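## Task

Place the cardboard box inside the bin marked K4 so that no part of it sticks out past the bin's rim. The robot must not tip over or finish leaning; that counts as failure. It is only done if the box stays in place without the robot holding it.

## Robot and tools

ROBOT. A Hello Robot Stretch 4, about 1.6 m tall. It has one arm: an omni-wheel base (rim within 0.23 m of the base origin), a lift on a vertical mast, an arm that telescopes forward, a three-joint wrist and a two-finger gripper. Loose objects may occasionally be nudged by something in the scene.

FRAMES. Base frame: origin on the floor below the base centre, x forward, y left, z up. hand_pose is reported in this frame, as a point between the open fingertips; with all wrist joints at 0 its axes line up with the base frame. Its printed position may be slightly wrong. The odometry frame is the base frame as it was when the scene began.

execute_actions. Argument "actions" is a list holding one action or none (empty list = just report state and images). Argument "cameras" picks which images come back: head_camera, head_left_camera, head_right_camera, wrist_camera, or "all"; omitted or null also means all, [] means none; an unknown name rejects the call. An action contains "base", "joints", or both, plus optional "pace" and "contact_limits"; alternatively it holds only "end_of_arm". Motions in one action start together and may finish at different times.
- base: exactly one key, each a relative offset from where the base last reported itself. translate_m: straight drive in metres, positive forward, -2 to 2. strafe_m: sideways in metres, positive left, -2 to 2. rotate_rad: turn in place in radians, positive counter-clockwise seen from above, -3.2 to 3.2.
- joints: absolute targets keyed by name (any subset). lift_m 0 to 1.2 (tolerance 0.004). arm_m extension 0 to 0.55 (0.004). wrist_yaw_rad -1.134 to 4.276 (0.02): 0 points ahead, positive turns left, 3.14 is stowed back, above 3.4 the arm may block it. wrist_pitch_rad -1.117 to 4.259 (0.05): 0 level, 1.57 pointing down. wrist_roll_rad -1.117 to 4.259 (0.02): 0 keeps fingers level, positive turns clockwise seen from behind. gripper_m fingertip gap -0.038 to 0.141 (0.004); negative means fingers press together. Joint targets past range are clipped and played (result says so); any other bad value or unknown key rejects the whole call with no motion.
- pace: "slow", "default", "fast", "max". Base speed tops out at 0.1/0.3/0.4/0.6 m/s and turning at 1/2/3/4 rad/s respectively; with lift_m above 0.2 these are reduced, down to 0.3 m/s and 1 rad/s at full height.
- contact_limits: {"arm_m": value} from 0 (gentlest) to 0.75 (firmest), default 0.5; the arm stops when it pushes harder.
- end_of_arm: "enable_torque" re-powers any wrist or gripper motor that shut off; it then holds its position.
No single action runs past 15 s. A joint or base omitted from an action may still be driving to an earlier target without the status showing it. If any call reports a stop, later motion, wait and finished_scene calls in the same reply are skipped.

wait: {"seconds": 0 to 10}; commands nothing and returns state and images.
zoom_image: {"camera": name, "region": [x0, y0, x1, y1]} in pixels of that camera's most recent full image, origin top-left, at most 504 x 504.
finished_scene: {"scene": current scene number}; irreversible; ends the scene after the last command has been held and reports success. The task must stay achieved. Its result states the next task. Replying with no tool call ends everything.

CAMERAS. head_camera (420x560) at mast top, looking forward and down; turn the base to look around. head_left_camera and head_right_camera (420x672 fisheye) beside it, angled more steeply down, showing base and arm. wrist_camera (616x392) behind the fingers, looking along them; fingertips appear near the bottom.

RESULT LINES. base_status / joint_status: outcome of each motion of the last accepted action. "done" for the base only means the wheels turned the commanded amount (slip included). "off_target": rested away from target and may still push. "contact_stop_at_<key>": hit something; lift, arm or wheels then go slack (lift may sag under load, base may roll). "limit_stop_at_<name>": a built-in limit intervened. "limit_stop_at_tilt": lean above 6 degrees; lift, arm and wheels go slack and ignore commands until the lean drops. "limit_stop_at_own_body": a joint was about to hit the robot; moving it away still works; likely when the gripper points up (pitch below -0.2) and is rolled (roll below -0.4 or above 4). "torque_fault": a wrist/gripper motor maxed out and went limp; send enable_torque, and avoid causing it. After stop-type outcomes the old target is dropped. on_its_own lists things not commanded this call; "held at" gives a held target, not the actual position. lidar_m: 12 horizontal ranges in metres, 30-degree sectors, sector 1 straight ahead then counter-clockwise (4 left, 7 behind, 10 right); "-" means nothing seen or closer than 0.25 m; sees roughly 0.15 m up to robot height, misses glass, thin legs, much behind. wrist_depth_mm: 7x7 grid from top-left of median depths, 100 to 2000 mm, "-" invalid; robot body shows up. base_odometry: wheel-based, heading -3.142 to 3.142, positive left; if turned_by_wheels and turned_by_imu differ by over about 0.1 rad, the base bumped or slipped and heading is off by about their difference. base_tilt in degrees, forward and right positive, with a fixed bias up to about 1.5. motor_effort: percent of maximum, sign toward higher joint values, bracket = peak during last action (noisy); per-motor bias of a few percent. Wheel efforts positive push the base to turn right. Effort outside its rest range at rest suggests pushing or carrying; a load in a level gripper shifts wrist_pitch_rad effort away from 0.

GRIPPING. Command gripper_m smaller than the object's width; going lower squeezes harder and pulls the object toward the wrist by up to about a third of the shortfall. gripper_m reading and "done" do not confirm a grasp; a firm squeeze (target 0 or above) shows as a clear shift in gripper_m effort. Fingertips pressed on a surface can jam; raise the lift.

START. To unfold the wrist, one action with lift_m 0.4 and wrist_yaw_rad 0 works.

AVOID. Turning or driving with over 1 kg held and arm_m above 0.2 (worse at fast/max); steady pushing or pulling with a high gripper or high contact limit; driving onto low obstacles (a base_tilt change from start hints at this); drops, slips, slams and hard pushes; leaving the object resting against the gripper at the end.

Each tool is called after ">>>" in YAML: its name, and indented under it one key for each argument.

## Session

>>> execute_actions:
  actions: []

Scene clock: 0.00 s.
base_odometry: x=+0.000 y=+0.000 heading=+0.000 (m, m, rad; odometry frame)
turned_by_wheels: +0.000 (rad since the last result)
turned_by_imu: +0.000 (rad since the last result)
base_tilt: forward=-0.2 right=-0.2 (deg)
lidar_m: 2.18 1.06 0.88 0.86 0.89 0.70 0.71 0.80 0.81 0.77 0.88 1.36
base_status: not commanded
joint_positions: lift_m=+0.137 arm_m=+0.000 wrist_yaw_rad=+3.137 wrist_pitch_rad=-0.013 wrist_roll_rad=-0.005 gripper_m=+0.057
joint_status: not commanded
motor_effort: lift_m=+18 arm_m=+0 wrist_yaw_rad=-1 wrist_pitch_rad=-6 wrist_roll_rad=-1 gripper_m=-2 wheel_0=+0 wheel_1=+0 wheel_2=+0 (%)
hand_pose: x=-0.1174 y=+0.0888 z=+0.3192 quat_wxyz=(+0.002, +0.006, -0.002, +1.000) (m; base frame)
wrist_depth_mm: - 135 854 866 854 809 809 / - 119 147 1138 1098 1042 1008 / - 121 160 1576 1618 1537 1255 / 135 137 1281 1661 1618 1618 1281 / 1098 1366 1576 1618 1537 1537 1308 / 946 1042 195 1182 200 1182 1138 / 723 723 820 121 798 820 831
pictures: head_camera, head_left_camera, head_right_camera, wrist_camera
Images, in order (width x height): head_camera 420x560, head_left_camera 420x672, head_right_camera 420x672, wrist_camera 616x392.

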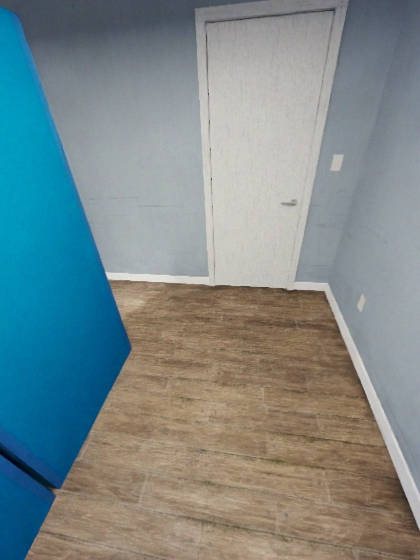

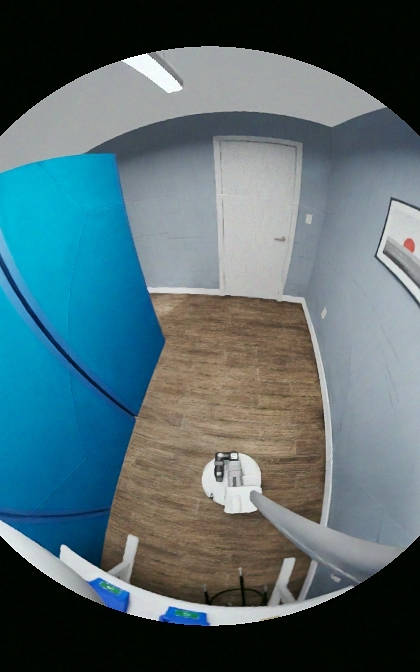

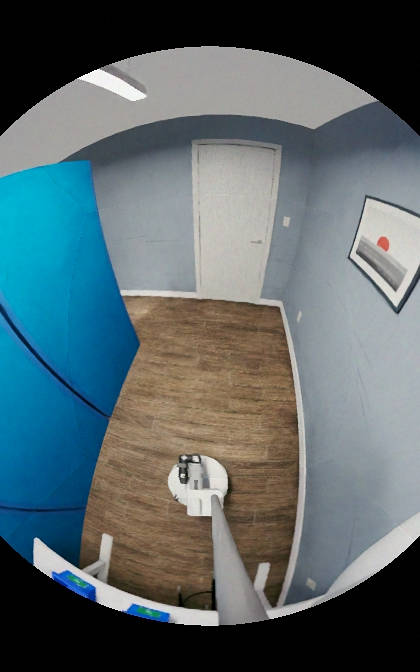

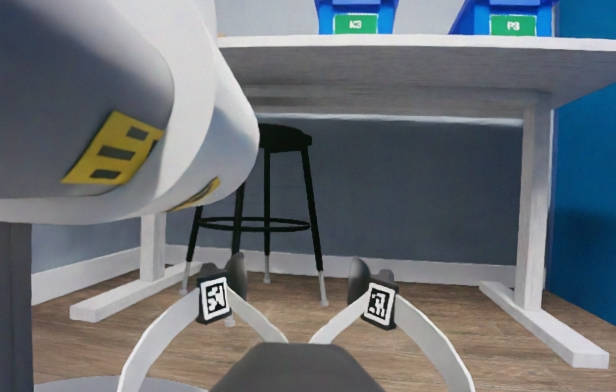

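>>> execute_actions:
  actions:
    - {"base":{"rotate_rad":3.1},"joints":{"lift_m":0.95,"wrist_yaw_rad":0,"wrist_pitch_rad":0.6,"gripper_m":0.13},"pace":"fast"}

Scene clock: 6.77 s.
base_odometry: x=+0.000 y=+0.000 heading=+3.100 (m, m, rad; odometry frame)
turned_by_wheels: +3.100 (rad since the last result)
turned_by_imu: +3.062 (rad since the last result)
base_tilt: forward=-0.2 right=-0.2 (deg)
lidar_m: 0.69 0.78 0.81 0.79 0.88 1.29 2.19 1.14 0.87 0.86 0.91 0.72
base_status: done
joint_positions: lift_m=+0.160 arm_m=+0.000 wrist_yaw_rad=+2.775 wrist_pitch_rad=+0.352 wrist_roll_rad=-0.005 gripper_m=+0.130
joint_status: lift_m limit_stop_at_own_body (moved +0.023 of +0.813); wrist_yaw_rad limit_stop_at_own_body (moved -0.362 of -3.137); wrist_pitch_rad limit_stop_at_own_body (moved +0.365 of +0.613); the others done
on_its_own: wrist_yaw_rad is held at +2.775, not at your +0.000, since a limit_stop_at_own_body; wrist_pitch_rad is held at +0.350, not at your +0.600, since a limit_stop_at_own_body; lift_m is slack since a limit_stop_at_own_body (your +0.950 is given up); arm_m is slack since a limit_stop_at_own_body
motor_effort: lift_m=+18(22) arm_m=+0(0) wrist_yaw_rad=-1(4) wrist_pitch_rad=-6(4) wrist_roll_rad=-1(1) gripper_m=-1(4) wheel_0=+0(9) wheel_1=+0(7) wheel_2=+1(11) (%)
hand_pose: x=-0.0507 y=+0.1787 z=+0.2390 quat_wxyz=(+0.179, -0.173, +0.030, +0.968) (m; base frame)
wrist_depth_mm: 1921 1983 - - 1397 960 750 / 1983 - - - 1430 960 750 / 1366 1430 1499 1537 1366 991 759 / 904 960 960 976 1008 931 768 / 287 301 707 732 723 741 732 / 224 210 217 241 525 559 585 / 187 189 198 119 473 473 480
pictures: head_camera, head_left_camera, head_right_camera, wrist_camera
Images, in order (width x height): head_camera 420x560, head_left_camera 420x672, head_right_camera 420x672, wrist_camera 616x392.

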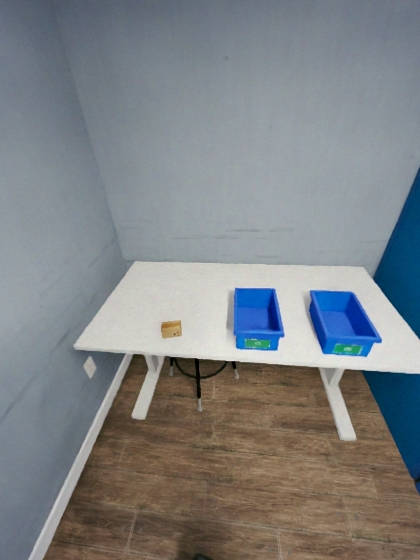

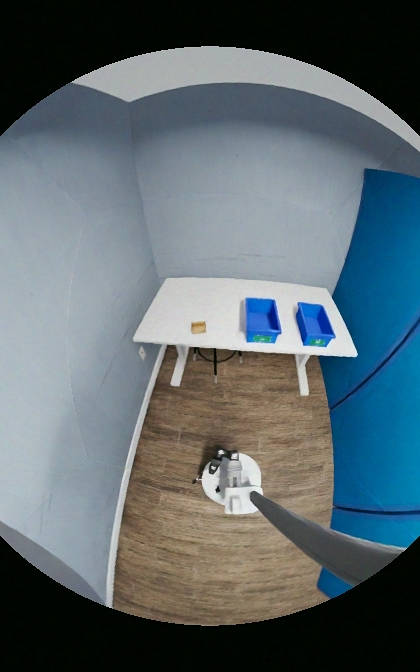

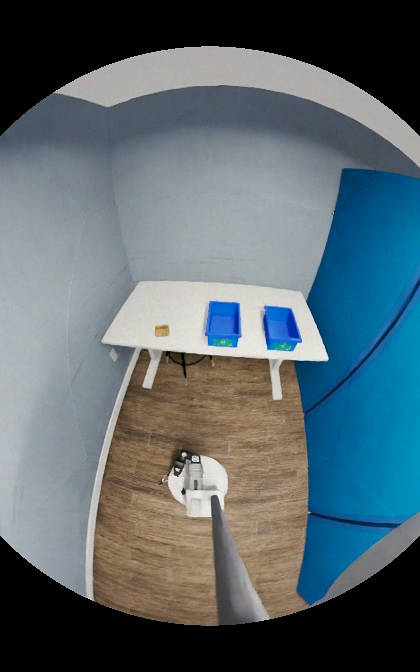

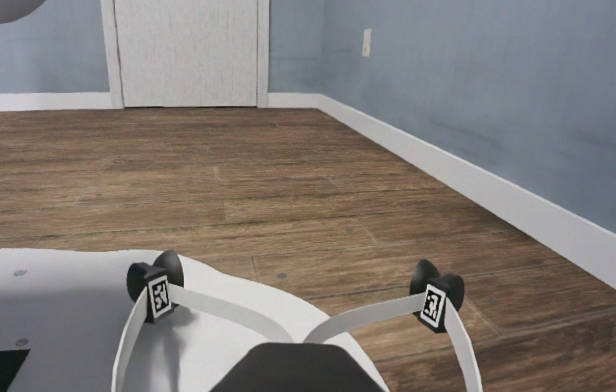

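>>> execute_actions:
  actions:
    - {"base":{"strafe_m":0.27},"joints":{"lift_m":1.05,"wrist_yaw_rad":0,"wrist_pitch_rad":0.2},"pace":"fast"}
  cameras: []

>>> execute_actions:
  actions:
    - {"base":{"translate_m":0.3},"joints":{"wrist_pitch_rad":1.4,"arm_m":0.3},"pace":"fast"}
  cameras: ["head_right_camera","wrist_camera"]

Scene clock: 19.20 s.
base_odometry: x=-0.011 y=-0.270 heading=+3.100 (m, m, rad; odometry frame)
turned_by_wheels: +0.000 (rad since the last result)
turned_by_imu: -0.002 (rad since the last result)
base_tilt: forward=-0.2 right=-0.2 (deg)
lidar_m: 0.74 0.69 0.55 0.51 0.58 0.88 2.14 1.49 1.15 1.12 0.97 0.74
base_status: done
joint_positions: lift_m=+1.050 arm_m=+0.000 wrist_yaw_rad=+0.000 wrist_pitch_rad=+0.202 wrist_roll_rad=-0.005 gripper_m=+0.130
joint_status: all done
on_its_own: arm_m is slack since a limit_stop_at_own_body
motor_effort: lift_m=+20(23) arm_m=+0(0) wrist_yaw_rad=-2(7) wrist_pitch_rad=-7(11) wrist_roll_rad=+0(1) gripper_m=+1(2) wheel_0=+0(12) wheel_1=-1(12) wheel_2=+0(0) (%)
hand_pose: x=+0.4533 y=-0.0873 z=+1.1700 quat_wxyz=(+0.995, -0.002, +0.101, +0.000) (m; base frame)
wrist_depth_mm: 750 1025 1255 1205 1205 1182 1138 / 768 1098 1308 1281 1229 1229 1160 / 750 1078 1336 1336 1281 1255 1229 / 778 1118 1366 1397 1366 1308 1281 / 798 991 1464 1430 1366 1281 1336 / 820 878 931 1060 842 891 1098 / 778 768 831 119 820 723 798
pictures: none
No camera images: the call's "cameras" was empty. Leave "cameras" out to get every camera's image.

Scene clock: 21.53 s.
base_odometry: x=-0.311 y=-0.257 heading=+3.100 (m, m, rad; odometry frame)
turned_by_wheels: +0.000 (rad since the last result)
turned_by_imu: -0.001 (rad since the last result)
base_tilt: forward=-0.2 right=-0.2 (deg)
lidar_m: 0.46 0.51 0.51 0.48 0.55 0.85 2.45 1.49 1.20 1.16 0.60 0.46
base_status: done
joint_positions: lift_m=+1.050 arm_m=+0.298 wrist_yaw_rad=+0.000 wrist_pitch_rad=+1.400 wrist_roll_rad=-0.005 gripper_m=+0.130
joint_status: all done
motor_effort: lift_m=+20(21) arm_m=+9(10) wrist_yaw_rad=-2(1) wrist_pitch_rad=+0(5) wrist_roll_rad=-1(0) gripper_m=-2(1) wheel_0=+1(5) wheel_1=+0(4) wheel_2=+1(10) (%)
hand_pose: x=+0.5184 y=-0.0874 z=+0.9437 quat_wxyz=(+0.765, -0.002, +0.644, +0.002) (m; base frame)
wrist_depth_mm: 477 480 484 488 488 496 500 / 469 469 473 477 477 492 439 / 455 455 459 466 473 473 418 / 449 452 452 410 466 462 402 / 439 436 449 445 455 455 389 / 878 1060 442 445 445 449 368 / 917 1118 1098 119 1160 1138 1138
pictures: head_right_camera, wrist_camera
Images, in order (width x height): head_right_camera 420x672, wrist_camera 616x392.

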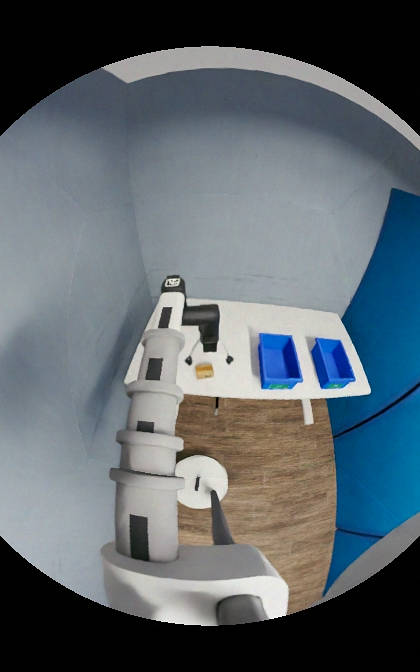

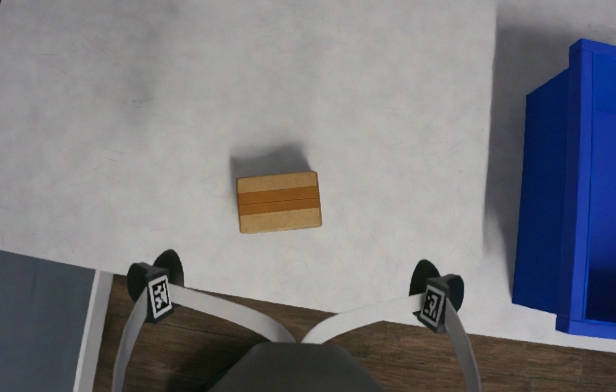

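>>> execute_actions:
  actions:
    - {"base":{"strafe_m":0.02},"joints":{"lift_m":0.94,"wrist_pitch_rad":1.55,"wrist_roll_rad":1.47,"arm_m":0.41,"gripper_m":0.12},"pace":"fast"}
  cameras: ["head_right_camera","wrist_camera"]

Scene clock: 31.23 s.
base_odometry: x=-0.312 y=-0.277 heading=+3.100 (m, m, rad; odometry frame)
turned_by_wheels: +0.000 (rad since the last result)
turned_by_imu: -0.001 (rad since the last result)
base_tilt: forward=-0.1 right=-0.2 (deg)
lidar_m: 0.46 0.53 0.49 0.47 0.53 0.80 2.47 1.55 1.22 1.19 0.59 0.46
base_status: done
joint_positions: lift_m=+0.940 arm_m=+0.408 wrist_yaw_rad=+0.000 wrist_pitch_rad=+1.550 wrist_roll_rad=+1.470 gripper_m=+0.120
joint_status: all done
motor_effort: lift_m=+15(19) arm_m=+9(10) wrist_yaw_rad=-1(0) wrist_pitch_rad=+0(3) wrist_roll_rad=+0(5) gripper_m=-2(3) wheel_0=+0(6) wheel_1=+0(7) wheel_2=-1(0) (%)
hand_pose: x=+0.5854 y=-0.0874 z=+0.8300 quat_wxyz=(+0.530, +0.479, +0.519, -0.469) (m; base frame)
wrist_depth_mm: 320 327 330 330 334 1060 1098 / 325 327 330 332 334 1078 1060 / 325 329 330 332 336 1060 1060 / 329 327 330 330 336 1078 1078 / 329 329 334 285 336 854 866 / 332 329 334 285 216 866 854 / 332 332 334 121 1078 866 1078
pictures: head_right_camera, wrist_camera
Images, in order (width x height): head_right_camera 420x672, wrist_camera 616x392.

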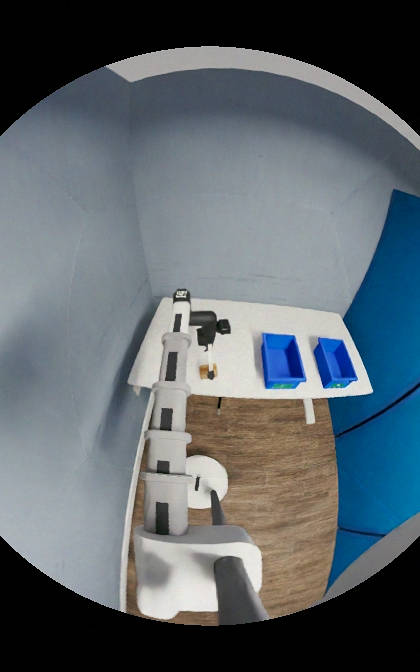

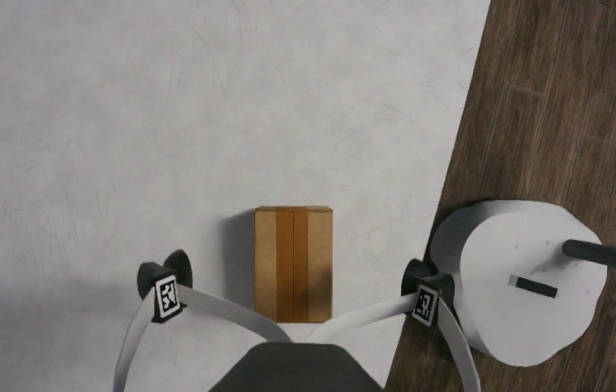

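>>> execute_actions:
  actions:
    - {"joints":{"lift_m":0.868},"pace":"fast"}
  cameras: []

>>> execute_actions:
  actions:
    - {"joints":{"gripper_m":0.02}}
  cameras: ["wrist_camera"]

>>> execute_actions:
  actions:
    - {"joints":{"lift_m":0.92},"pace":"fast"}
  cameras: ["wrist_camera"]

Scene clock: 37.77 s.
base_odometry: x=-0.312 y=-0.277 heading=+3.100 (m, m, rad; odometry frame)
turned_by_wheels: +0.000 (rad since the last result)
turned_by_imu: -0.001 (rad since the last result)
base_tilt: forward=-0.2 right=-0.2 (deg)
lidar_m: 0.46 0.51 0.47 0.47 0.49 0.80 2.45 1.55 1.21 1.19 0.61 0.44
base_status: not commanded
joint_positions: lift_m=+0.868 arm_m=+0.408 wrist_yaw_rad=+0.000 wrist_pitch_rad=+1.550 wrist_roll_rad=+1.470 gripper_m=+0.120
joint_status: all done
motor_effort: lift_m=+15(16) arm_m=+9(9) wrist_yaw_rad=-1(2) wrist_pitch_rad=+0(0) wrist_roll_rad=+1(1) gripper_m=+0(2) wheel_0=-1(0) wheel_1=+0(0) wheel_2=+0(1) (%)
hand_pose: x=+0.5854 y=-0.0874 z=+0.7580 quat_wxyz=(+0.530, +0.479, +0.519, -0.469) (m; base frame)
wrist_depth_mm: 255 257 256 259 263 263 991 / 254 256 257 260 260 264 991 / 256 257 259 262 264 264 1008 / 257 259 259 262 264 809 991 / 257 257 260 213 264 798 788 / 258 260 212 212 216 798 788 / 259 260 262 121 266 788 788
pictures: none
No camera images: the call's "cameras" was empty. Leave "cameras" out to get every camera's image.

Scene clock: 39.63 s.
base_odometry: x=-0.312 y=-0.277 heading=+3.100 (m, m, rad; odometry frame)
turned_by_wheels: +0.000 (rad since the last result)
turned_by_imu: +0.000 (rad since the last result)
base_tilt: forward=-0.2 right=-0.2 (deg)
lidar_m: 0.43 0.51 0.48 0.48 0.49 0.78 2.44 1.56 1.20 1.18 0.58 0.46
base_status: not commanded
joint_positions: lift_m=+0.868 arm_m=+0.408 wrist_yaw_rad=+0.000 wrist_pitch_rad=+1.550 wrist_roll_rad=+1.470 gripper_m=+0.020
joint_status: all done
motor_effort: lift_m=+16(16) arm_m=+9(9) wrist_yaw_rad=-1(2) wrist_pitch_rad=+0(0) wrist_roll_rad=+1(1) gripper_m=-20(22) wheel_0=-1(1) wheel_1=+0(0) wheel_2=-1(1) (%)
hand_pose: x=+0.5854 y=-0.0874 z=+0.7580 quat_wxyz=(+0.530, +0.479, +0.519, -0.469) (m; base frame)
wrist_depth_mm: 254 256 257 259 259 263 976 / 255 255 258 258 263 264 991 / 255 257 260 260 262 265 1008 / 257 259 260 260 264 820 991 / 257 257 259 200 265 788 778 / 258 258 193 201 189 778 788 / 258 260 260 122 266 798 798
pictures: wrist_camera
Images, in order (width x height): wrist_camera 616x392.

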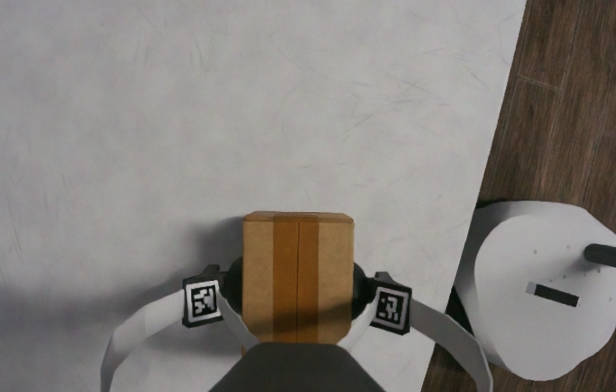

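Scene clock: 40.57 s.
base_odometry: x=-0.312 y=-0.277 heading=+3.100 (m, m, rad; odometry frame)
turned_by_wheels: +0.000 (rad since the last result)
turned_by_imu: +0.000 (rad since the last result)
base_tilt: forward=-0.2 right=-0.2 (deg)
lidar_m: 0.44 0.51 0.50 0.45 0.53 0.80 2.47 1.56 1.21 1.18 0.59 0.47
base_status: not commanded
joint_positions: lift_m=+0.920 arm_m=+0.408 wrist_yaw_rad=+0.000 wrist_pitch_rad=+1.550 wrist_roll_rad=+1.470 gripper_m=+0.020
joint_status: all done
motor_effort: lift_m=+21(23) arm_m=+9(9) wrist_yaw_rad=-1(2) wrist_pitch_rad=+1(0) wrist_roll_rad=+1(1) gripper_m=-22(20) wheel_0=-1(1) wheel_1=+0(0) wheel_2=-1(1) (%)
hand_pose: x=+0.5854 y=-0.0874 z=+0.8095 quat_wxyz=(+0.530, +0.479, +0.519, -0.469) (m; base frame)
wrist_depth_mm: 304 304 310 310 314 315 1042 / 304 306 307 310 314 1060 1025 / 306 309 310 312 314 1042 1060 / 307 309 309 314 317 1060 1042 / 309 310 309 199 319 831 842 / 309 310 193 202 188 854 842 / 310 310 312 122 317 842 1060
pictures: wrist_camera
Images, in order (width x height): wrist_camera 616x392.

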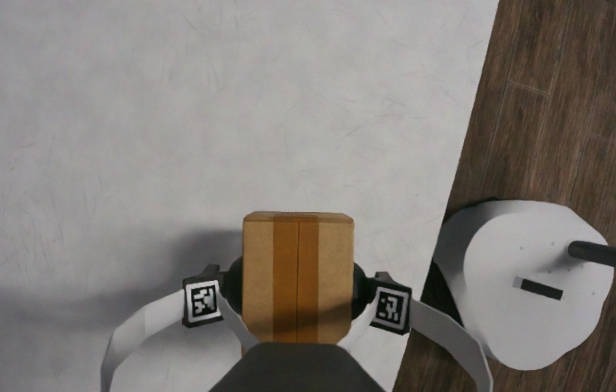

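>>> execute_actions:
  actions:
    - {"base":{"translate_m":-2.0},"joints":{"arm_m":0.0,"wrist_roll_rad":0},"pace":"max"}
  cameras: []

>>> execute_actions:
  actions:
    - {"base":{"rotate_rad":-1.68},"joints":{"lift_m":0.45},"pace":"fast"}
  cameras: ["head_camera","head_left_camera"]

Scene clock: 62.17 s.
base_odometry: x=+1.686 y=-0.360 heading=+3.100 (m, m, rad; odometry frame)
turned_by_wheels: +0.000 (rad since the last result)
turned_by_imu: +0.004 (rad since the last result)
base_tilt: forward=-0.2 right=-0.2 (deg)
lidar_m: 1.97 0.89 0.72 0.70 0.62 0.47 0.46 0.50 0.82 1.16 1.03 1.62
base_status: done
joint_positions: lift_m=+0.920 arm_m=+0.002 wrist_yaw_rad=+0.000 wrist_pitch_rad=+1.550 wrist_roll_rad=+0.000 gripper_m=+0.020
joint_status: all done
motor_effort: lift_m=+21(21) arm_m=-9(9) wrist_yaw_rad=+0(2) wrist_pitch_rad=+0(1) wrist_roll_rad=-2(7) gripper_m=-21(20) wheel_0=-1(6) wheel_1=-2(6) wheel_2=-1(11) (%)
hand_pose: x=+0.1784 y=-0.0874 z=+0.8096 quat_wxyz=(+0.714, +0.000, +0.700, +0.000) (m; base frame)
wrist_depth_mm: 1008 991 1042 1025 1060 1025 1025 / 1008 1025 1025 1042 1042 1042 1060 / 1008 1042 1025 1042 1042 1060 1060 / 991 1025 1042 1042 1042 1042 1060 / 1025 1042 820 201 1042 1060 1060 / 1025 1025 193 201 188 1060 1078 / 1008 1008 820 122 1060 1060 1060
pictures: none
No camera images: the call's "cameras" was empty. Leave "cameras" out to get every camera's image.

Scene clock: 64.43 s.
base_odometry: x=+1.686 y=-0.360 heading=+1.420 (m, m, rad; odometry frame)
turned_by_wheels: -1.680 (rad since the last result)
turned_by_imu: -1.660 (rad since the last result)
base_tilt: forward=-0.2 right=-0.2 (deg)
lidar_m: 2.00 1.07 1.39 2.44 1.03 0.76 0.70 0.71 0.48 0.44 0.49 0.73
base_status: done
joint_positions: lift_m=+0.450 arm_m=+0.002 wrist_yaw_rad=+0.000 wrist_pitch_rad=+1.550 wrist_roll_rad=+0.000 gripper_m=+0.020
joint_status: all done
motor_effort: lift_m=+16(19) arm_m=-9(9) wrist_yaw_rad=-1(0) wrist_pitch_rad=+0(1) wrist_roll_rad=-2(1) gripper_m=-20(19) wheel_0=+1(4) wheel_1=+1(7) wheel_2=+0(7) (%)
hand_pose: x=+0.1784 y=-0.0874 z=+0.3400 quat_wxyz=(+0.714, +0.000, +0.700, +0.000) (m; base frame)
wrist_depth_mm: 554 554 559 559 564 574 569 / 554 564 559 564 569 574 574 / 554 554 564 559 574 574 569 / 554 559 559 564 574 574 574 / 554 353 349 200 574 580 580 / 349 351 193 202 188 574 564 / 347 349 351 122 580 580 564
pictures: head_camera, head_left_camera
Images, in order (width x height): head_camera 420x560, head_left_camera 420x672.

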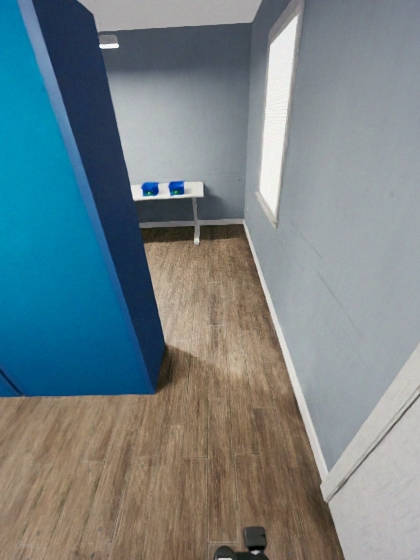

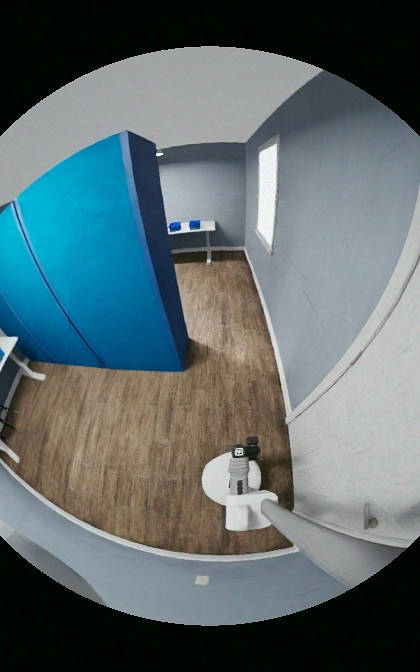

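>>> execute_actions:
  actions:
    - {"base":{"translate_m":2.0},"pace":"max"}
  cameras: ["head_camera","head_left_camera"]

>>> zoom_image:
  camera: "head_camera"
  region: [0, 200, 200, 330]

Scene clock: 74.60 s.
base_odometry: x=+1.986 y=+1.617 heading=+1.420 (m, m, rad; odometry frame)
turned_by_wheels: +0.000 (rad since the last result)
turned_by_imu: -0.006 (rad since the last result)
base_tilt: forward=-0.2 right=-0.2 (deg)
lidar_m: 1.23 1.29 1.75 2.07 0.77 0.64 1.96 0.75 0.52 0.46 0.48 0.69
base_status: done
joint_positions: lift_m=+0.450 arm_m=+0.002 wrist_yaw_rad=+0.000 wrist_pitch_rad=+1.550 wrist_roll_rad=+0.000 gripper_m=+0.020
joint_status: not commanded
motor_effort: lift_m=+16(16) arm_m=-9(9) wrist_yaw_rad=-1(1) wrist_pitch_rad=+0(0) wrist_roll_rad=-1(2) gripper_m=-20(19) wheel_0=+0(8) wheel_1=-1(7) wheel_2=+1(13) (%)
hand_pose: x=+0.1785 y=-0.0874 z=+0.3399 quat_wxyz=(+0.714, +0.000, +0.700, +0.000) (m; base frame)
wrist_depth_mm: 549 554 559 554 564 564 574 / 554 554 559 564 564 574 580 / 554 554 554 564 569 569 574 / 554 559 569 564 569 569 574 / 559 355 351 200 569 569 574 / 351 351 193 202 187 580 580 / 345 349 353 122 574 580 585
pictures: head_camera, head_left_camera
Images, in order (width x height): head_camera 420x560, head_left_camera 420x672.

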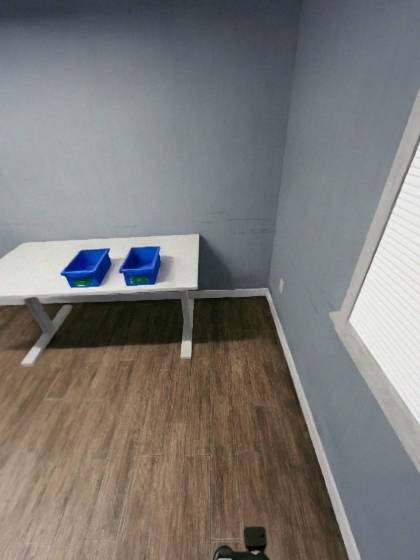

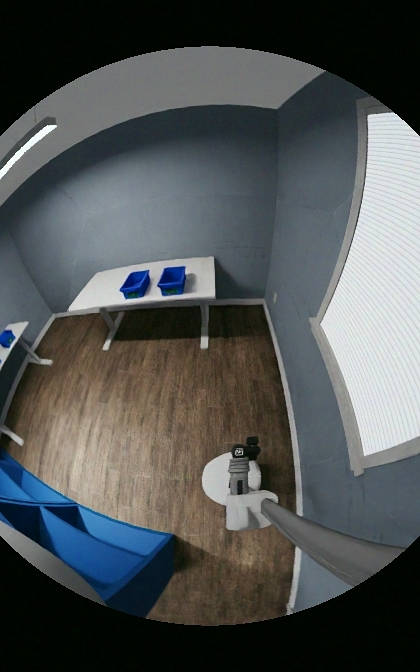

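Region (0, 200, 200, 330) of head_camera's 420x560 image, scaled by 2.520, with more detail than that image has; it fills the top 328 rows of this view, and the rest is white.

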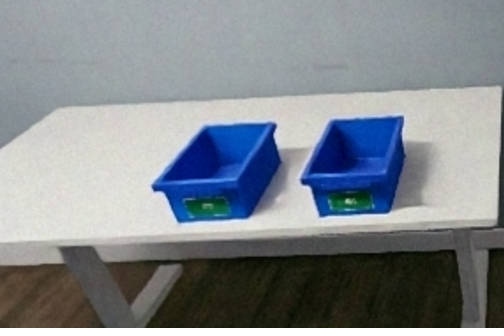

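>>> execute_actions:
  actions:
    - {"base":{"translate_m":0.45},"joints":{"lift_m":0.85,"wrist_pitch_rad":0.1,"wrist_yaw_rad":0.3},"pace":"max"}
  cameras: ["head_camera","wrist_camera"]

Scene clock: 80.90 s.
base_odometry: x=+2.054 y=+2.062 heading=+1.420 (m, m, rad; odometry frame)
turned_by_wheels: +0.000 (rad since the last result)
turned_by_imu: -0.002 (rad since the last result)
base_tilt: forward=-0.2 right=-0.2 (deg)
lidar_m: 0.79 0.80 1.13 2.43 1.41 1.03 2.00 0.69 0.50 0.47 0.50 0.75
base_status: done
joint_positions: lift_m=+0.850 arm_m=+0.001 wrist_yaw_rad=+0.300 wrist_pitch_rad=+0.103 wrist_roll_rad=+0.000 gripper_m=+0.020
joint_status: all done
motor_effort: lift_m=+20(24) arm_m=-8(9) wrist_yaw_rad=-1(5) wrist_pitch_rad=-9(16) wrist_roll_rad=-1(2) gripper_m=-20(19) wheel_0=-1(7) wheel_1=+0(7) wheel_2=+1(12) (%)
hand_pose: x=+0.4723 y=+0.0013 z=+0.9984 quat_wxyz=(+0.987, -0.008, +0.051, +0.149) (m; base frame)
wrist_depth_mm: 1576 1537 1397 1308 1205 1182 1078 / 1708 1537 1397 1336 1255 1160 1138 / 1708 1618 1464 1366 1281 1205 1138 / 1708 1661 1464 1366 1308 1205 1182 / 854 917 788 200 1336 1229 1160 / 809 707 193 202 189 1255 1118 / 1708 1661 661 122 1397 1255 1078
pictures: head_camera, wrist_camera
Images, in order (width x height): head_camera 420x560, wrist_camera 616x392.

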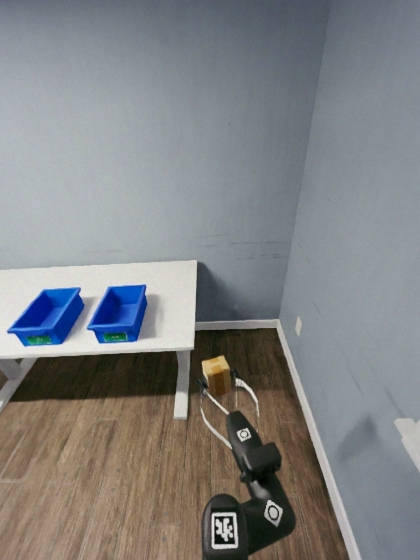

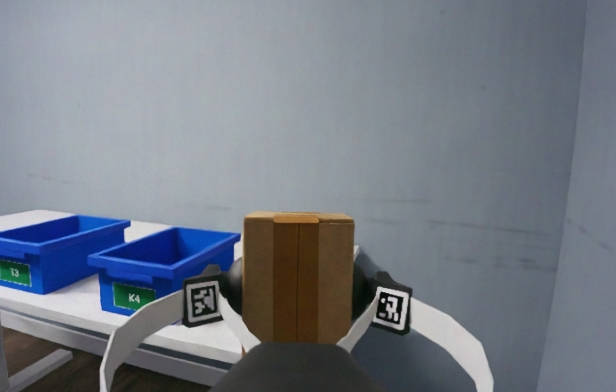

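>>> execute_actions:
  actions:
    - {"base":{"strafe_m":0.52},"joints":{"lift_m":1.05,"wrist_pitch_rad":1.5,"wrist_yaw_rad":0,"arm_m":0.3},"pace":"max"}
  cameras: ["head_right_camera"]

>>> execute_actions:
  actions:
    - {"base":{"translate_m":0.35},"joints":{"arm_m":0.44},"pace":"fast"}
  cameras: ["head_right_camera","wrist_camera"]

Scene clock: 90.17 s.
base_odometry: x=+1.540 y=+2.140 heading=+1.420 (m, m, rad; odometry frame)
turned_by_wheels: +0.000 (rad since the last result)
turned_by_imu: -0.003 (rad since the last result)
base_tilt: forward=-0.2 right=-0.1 (deg)
lidar_m: 0.76 0.82 1.11 1.90 1.38 1.00 0.96 1.49 1.01 0.98 1.02 0.84
base_status: done
joint_positions: lift_m=+1.050 arm_m=+0.298 wrist_yaw_rad=+0.000 wrist_pitch_rad=+1.500 wrist_roll_rad=+0.000 gripper_m=+0.020
joint_status: all done
motor_effort: lift_m=+20(24) arm_m=+9(8) wrist_yaw_rad=-2(9) wrist_pitch_rad=+0(8) wrist_roll_rad=-1(1) gripper_m=-20(20) wheel_0=+1(12) wheel_1=-3(11) wheel_2=+0(0) (%)
hand_pose: x=+0.4897 y=-0.0874 z=+0.9403 quat_wxyz=(+0.732, +0.000, +0.682, +0.000) (m; base frame)
wrist_depth_mm: 1160 1182 1182 1205 1229 1229 1205 / 1160 1138 1138 1205 1182 1205 1205 / 1138 1182 1182 1182 1205 1205 1205 / 1160 1160 1160 1182 1160 1205 1182 / 1160 1138 1138 201 1182 1160 1182 / 1138 1138 193 201 188 1205 1182 / 1118 1118 931 122 1138 1182 1160
pictures: head_right_camera
Images, in order (width x height): head_right_camera 420x672.

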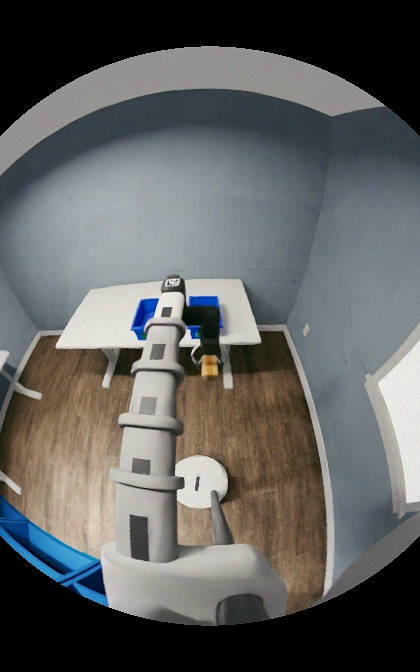

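Scene clock: 92.67 s.
base_odometry: x=+1.592 y=+2.486 heading=+1.420 (m, m, rad; odometry frame)
turned_by_wheels: +0.000 (rad since the last result)
turned_by_imu: -0.001 (rad since the last result)
base_tilt: forward=-0.2 right=-0.2 (deg)
lidar_m: 0.41 0.43 0.64 1.88 1.92 1.35 1.32 1.49 1.01 0.99 1.06 0.45
base_status: done
joint_positions: lift_m=+1.050 arm_m=+0.438 wrist_yaw_rad=+0.000 wrist_pitch_rad=+1.500 wrist_roll_rad=+0.000 gripper_m=+0.020
joint_status: all done
motor_effort: lift_m=+20(20) arm_m=+9(9) wrist_yaw_rad=-2(1) wrist_pitch_rad=+0(2) wrist_roll_rad=-2(1) gripper_m=-22(18) wheel_0=+1(4) wheel_1=+1(5) wheel_2=+0(10) (%)
hand_pose: x=+0.6297 y=-0.0874 z=+0.9403 quat_wxyz=(+0.732, +0.000, +0.682, +0.000) (m; base frame)
wrist_depth_mm: 442 449 449 452 459 455 991 / 442 442 445 452 455 459 1229 / 421 442 389 445 455 452 1229 / 410 439 439 439 452 452 1205 / 410 439 342 201 445 449 1182 / 418 433 193 200 188 449 1138 / 433 319 384 122 442 442 1160
pictures: head_right_camera, wrist_camera
Images, in order (width x height): head_right_camera 420x672, wrist_camera 616x392.

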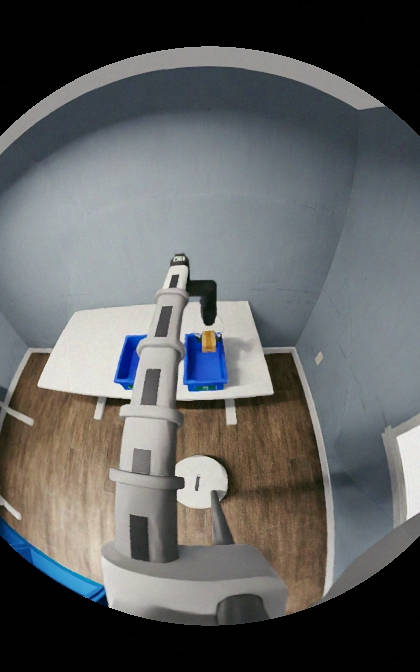

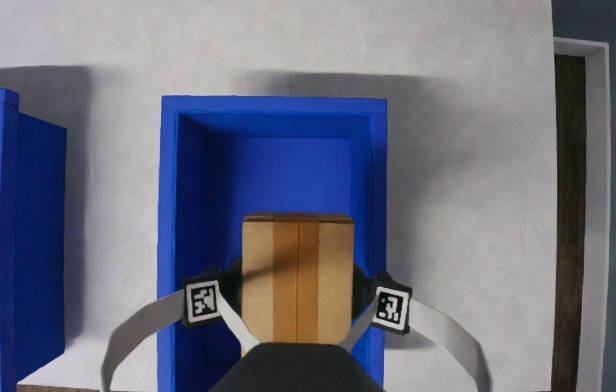

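>>> execute_actions:
  actions:
    - {"base":{"strafe_m":0.024},"joints":{"lift_m":0.97},"pace":"fast"}
  cameras: ["wrist_camera"]

Scene clock: 97.30 s.
base_odometry: x=+1.568 y=+2.490 heading=+1.420 (m, m, rad; odometry frame)
turned_by_wheels: +0.000 (rad since the last result)
turned_by_imu: -0.001 (rad since the last result)
base_tilt: forward=-0.2 right=-0.2 (deg)
lidar_m: 0.41 0.45 0.60 1.85 1.92 1.38 1.30 1.52 1.06 1.00 1.10 0.45
base_status: done
joint_positions: lift_m=+0.970 arm_m=+0.438 wrist_yaw_rad=+0.000 wrist_pitch_rad=+1.500 wrist_roll_rad=+0.000 gripper_m=+0.020
joint_status: all done
motor_effort: lift_m=+16(19) arm_m=+9(9) wrist_yaw_rad=-1(1) wrist_pitch_rad=-1(1) wrist_roll_rad=-1(1) gripper_m=-19(19) wheel_0=-1(6) wheel_1=-2(9) wheel_2=+0(1) (%)
hand_pose: x=+0.6297 y=-0.0874 z=+0.8606 quat_wxyz=(+0.732, +0.000, +0.682, +0.000) (m; base frame)
wrist_depth_mm: 364 370 368 370 375 377 384 / 364 364 271 270 262 375 377 / 359 364 340 366 330 375 375 / 357 362 364 362 325 370 373 / 355 359 266 200 322 370 373 / 355 355 192 202 188 368 370 / 353 241 300 122 314 364 370
pictures: wrist_camera
Images, in order (width x height): wrist_camera 616x392.

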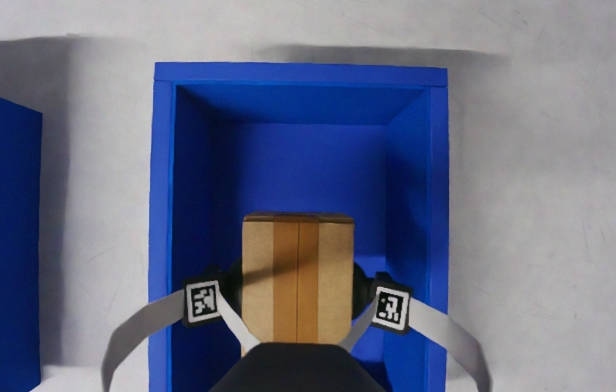

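>>> execute_actions:
  actions:
    - {"joints":{"lift_m":0.873}}
  cameras: []

>>> execute_actions:
  actions:
    - {"joints":{"gripper_m":0.075}}
  cameras: ["wrist_camera"]

>>> execute_actions:
  actions:
    - {"joints":{"lift_m":1.02},"pace":"fast"}
  cameras: ["wrist_camera","head_right_camera"]

Scene clock: 103.37 s.
base_odometry: x=+1.568 y=+2.490 heading=+1.420 (m, m, rad; odometry frame)
turned_by_wheels: +0.000 (rad since the last result)
turned_by_imu: -0.001 (rad since the last result)
base_tilt: forward=-0.2 right=-0.2 (deg)
lidar_m: 0.39 0.44 0.63 1.87 1.89 1.39 1.32 1.49 1.06 1.00 1.09 0.45
base_status: not commanded
joint_positions: lift_m=+0.873 arm_m=+0.438 wrist_yaw_rad=+0.000 wrist_pitch_rad=+1.500 wrist_roll_rad=+0.000 gripper_m=+0.020
joint_status: all done
motor_effort: lift_m=+15(16) arm_m=+9(8) wrist_yaw_rad=-1(1) wrist_pitch_rad=-1(1) wrist_roll_rad=-2(1) gripper_m=-21(19) wheel_0=+0(1) wheel_1=-2(2) wheel_2=+0(0) (%)
hand_pose: x=+0.6297 y=-0.0874 z=+0.7637 quat_wxyz=(+0.732, +0.000, +0.682, +0.000) (m; base frame)
wrist_depth_mm: 267 163 168 168 166 159 279 / 265 178 247 245 241 171 278 / 266 180 265 268 270 172 278 / 265 181 265 267 270 172 277 / 263 182 263 201 266 170 274 / 260 159 192 201 187 159 272 / 259 180 260 122 265 151 271
pictures: none
No camera images: the call's "cameras" was empty. Leave "cameras" out to get every camera's image.

Scene clock: 104.73 s.
base_odometry: x=+1.568 y=+2.490 heading=+1.420 (m, m, rad; odometry frame)
turned_by_wheels: +0.000 (rad since the last result)
turned_by_imu: +0.000 (rad since the last result)
base_tilt: forward=-0.1 right=-0.2 (deg)
lidar_m: 0.40 0.45 0.64 1.87 1.92 1.37 1.30 1.53 1.05 0.99 1.08 0.47
base_status: not commanded
joint_positions: lift_m=+0.873 arm_m=+0.438 wrist_yaw_rad=+0.000 wrist_pitch_rad=+1.500 wrist_roll_rad=+0.000 gripper_m=+0.075
joint_status: all done
motor_effort: lift_m=+15(15) arm_m=+9(9) wrist_yaw_rad=-1(0) wrist_pitch_rad=-1(1) wrist_roll_rad=-1(1) gripper_m=-2(21) wheel_0=-1(0) wheel_1=-2(2) wheel_2=+0(0) (%)
hand_pose: x=+0.6297 y=-0.0874 z=+0.7637 quat_wxyz=(+0.732, +0.000, +0.682, +0.000) (m; base frame)
wrist_depth_mm: 267 163 167 167 166 159 279 / 265 178 247 246 242 172 278 / 265 180 265 267 268 172 278 / 264 181 265 266 268 172 277 / 263 182 262 216 267 171 273 / 262 167 213 214 200 169 273 / 260 155 260 121 265 150 271
pictures: wrist_camera
Images, in order (width x height): wrist_camera 616x392.

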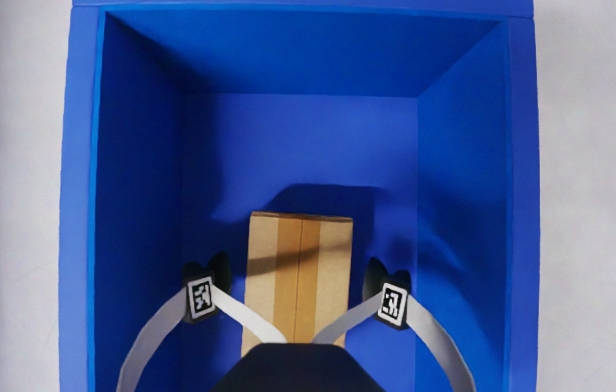

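Scene clock: 106.10 s.
base_odometry: x=+1.568 y=+2.490 heading=+1.420 (m, m, rad; odometry frame)
turned_by_wheels: +0.000 (rad since the last result)
turned_by_imu: +0.000 (rad since the last result)
base_tilt: forward=-0.2 right=-0.2 (deg)
lidar_m: 0.41 0.41 0.60 1.84 1.89 1.38 1.30 1.50 1.05 1.00 1.10 0.46
base_status: not commanded
joint_positions: lift_m=+1.020 arm_m=+0.438 wrist_yaw_rad=+0.000 wrist_pitch_rad=+1.500 wrist_roll_rad=+0.000 gripper_m=+0.075
joint_status: all done
motor_effort: lift_m=+20(22) arm_m=+9(9) wrist_yaw_rad=-2(2) wrist_pitch_rad=+0(1) wrist_roll_rad=-1(1) gripper_m=-2(2) wheel_0=-1(1) wheel_1=-2(2) wheel_2=+0(0) (%)
hand_pose: x=+0.6297 y=-0.0874 z=+0.9102 quat_wxyz=(+0.732, +0.000, +0.682, +0.000) (m; base frame)
wrist_depth_mm: 415 415 418 427 427 430 433 / 413 413 418 421 424 427 430 / 375 415 340 413 336 427 427 / 379 410 399 415 375 424 424 / 373 410 343 362 327 418 424 / 382 407 221 407 200 424 421 / 382 404 340 121 317 418 418
pictures: head_right_camera, wrist_camera
Images, in order (width x height): head_right_camera 420x672, wrist_camera 616x392.

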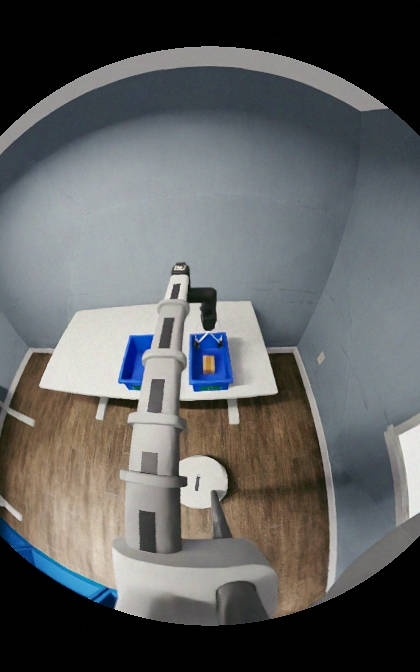

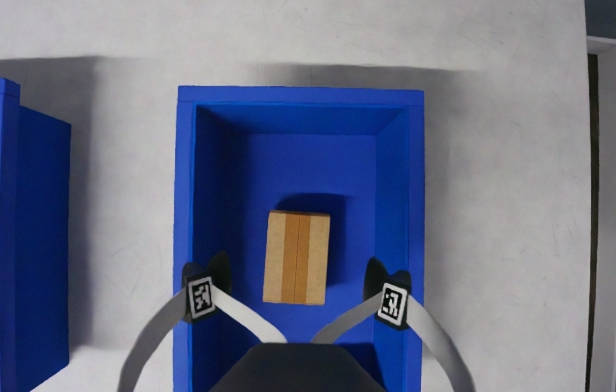

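>>> finished_scene:
  scene: 2

The scene is finished: the task was done.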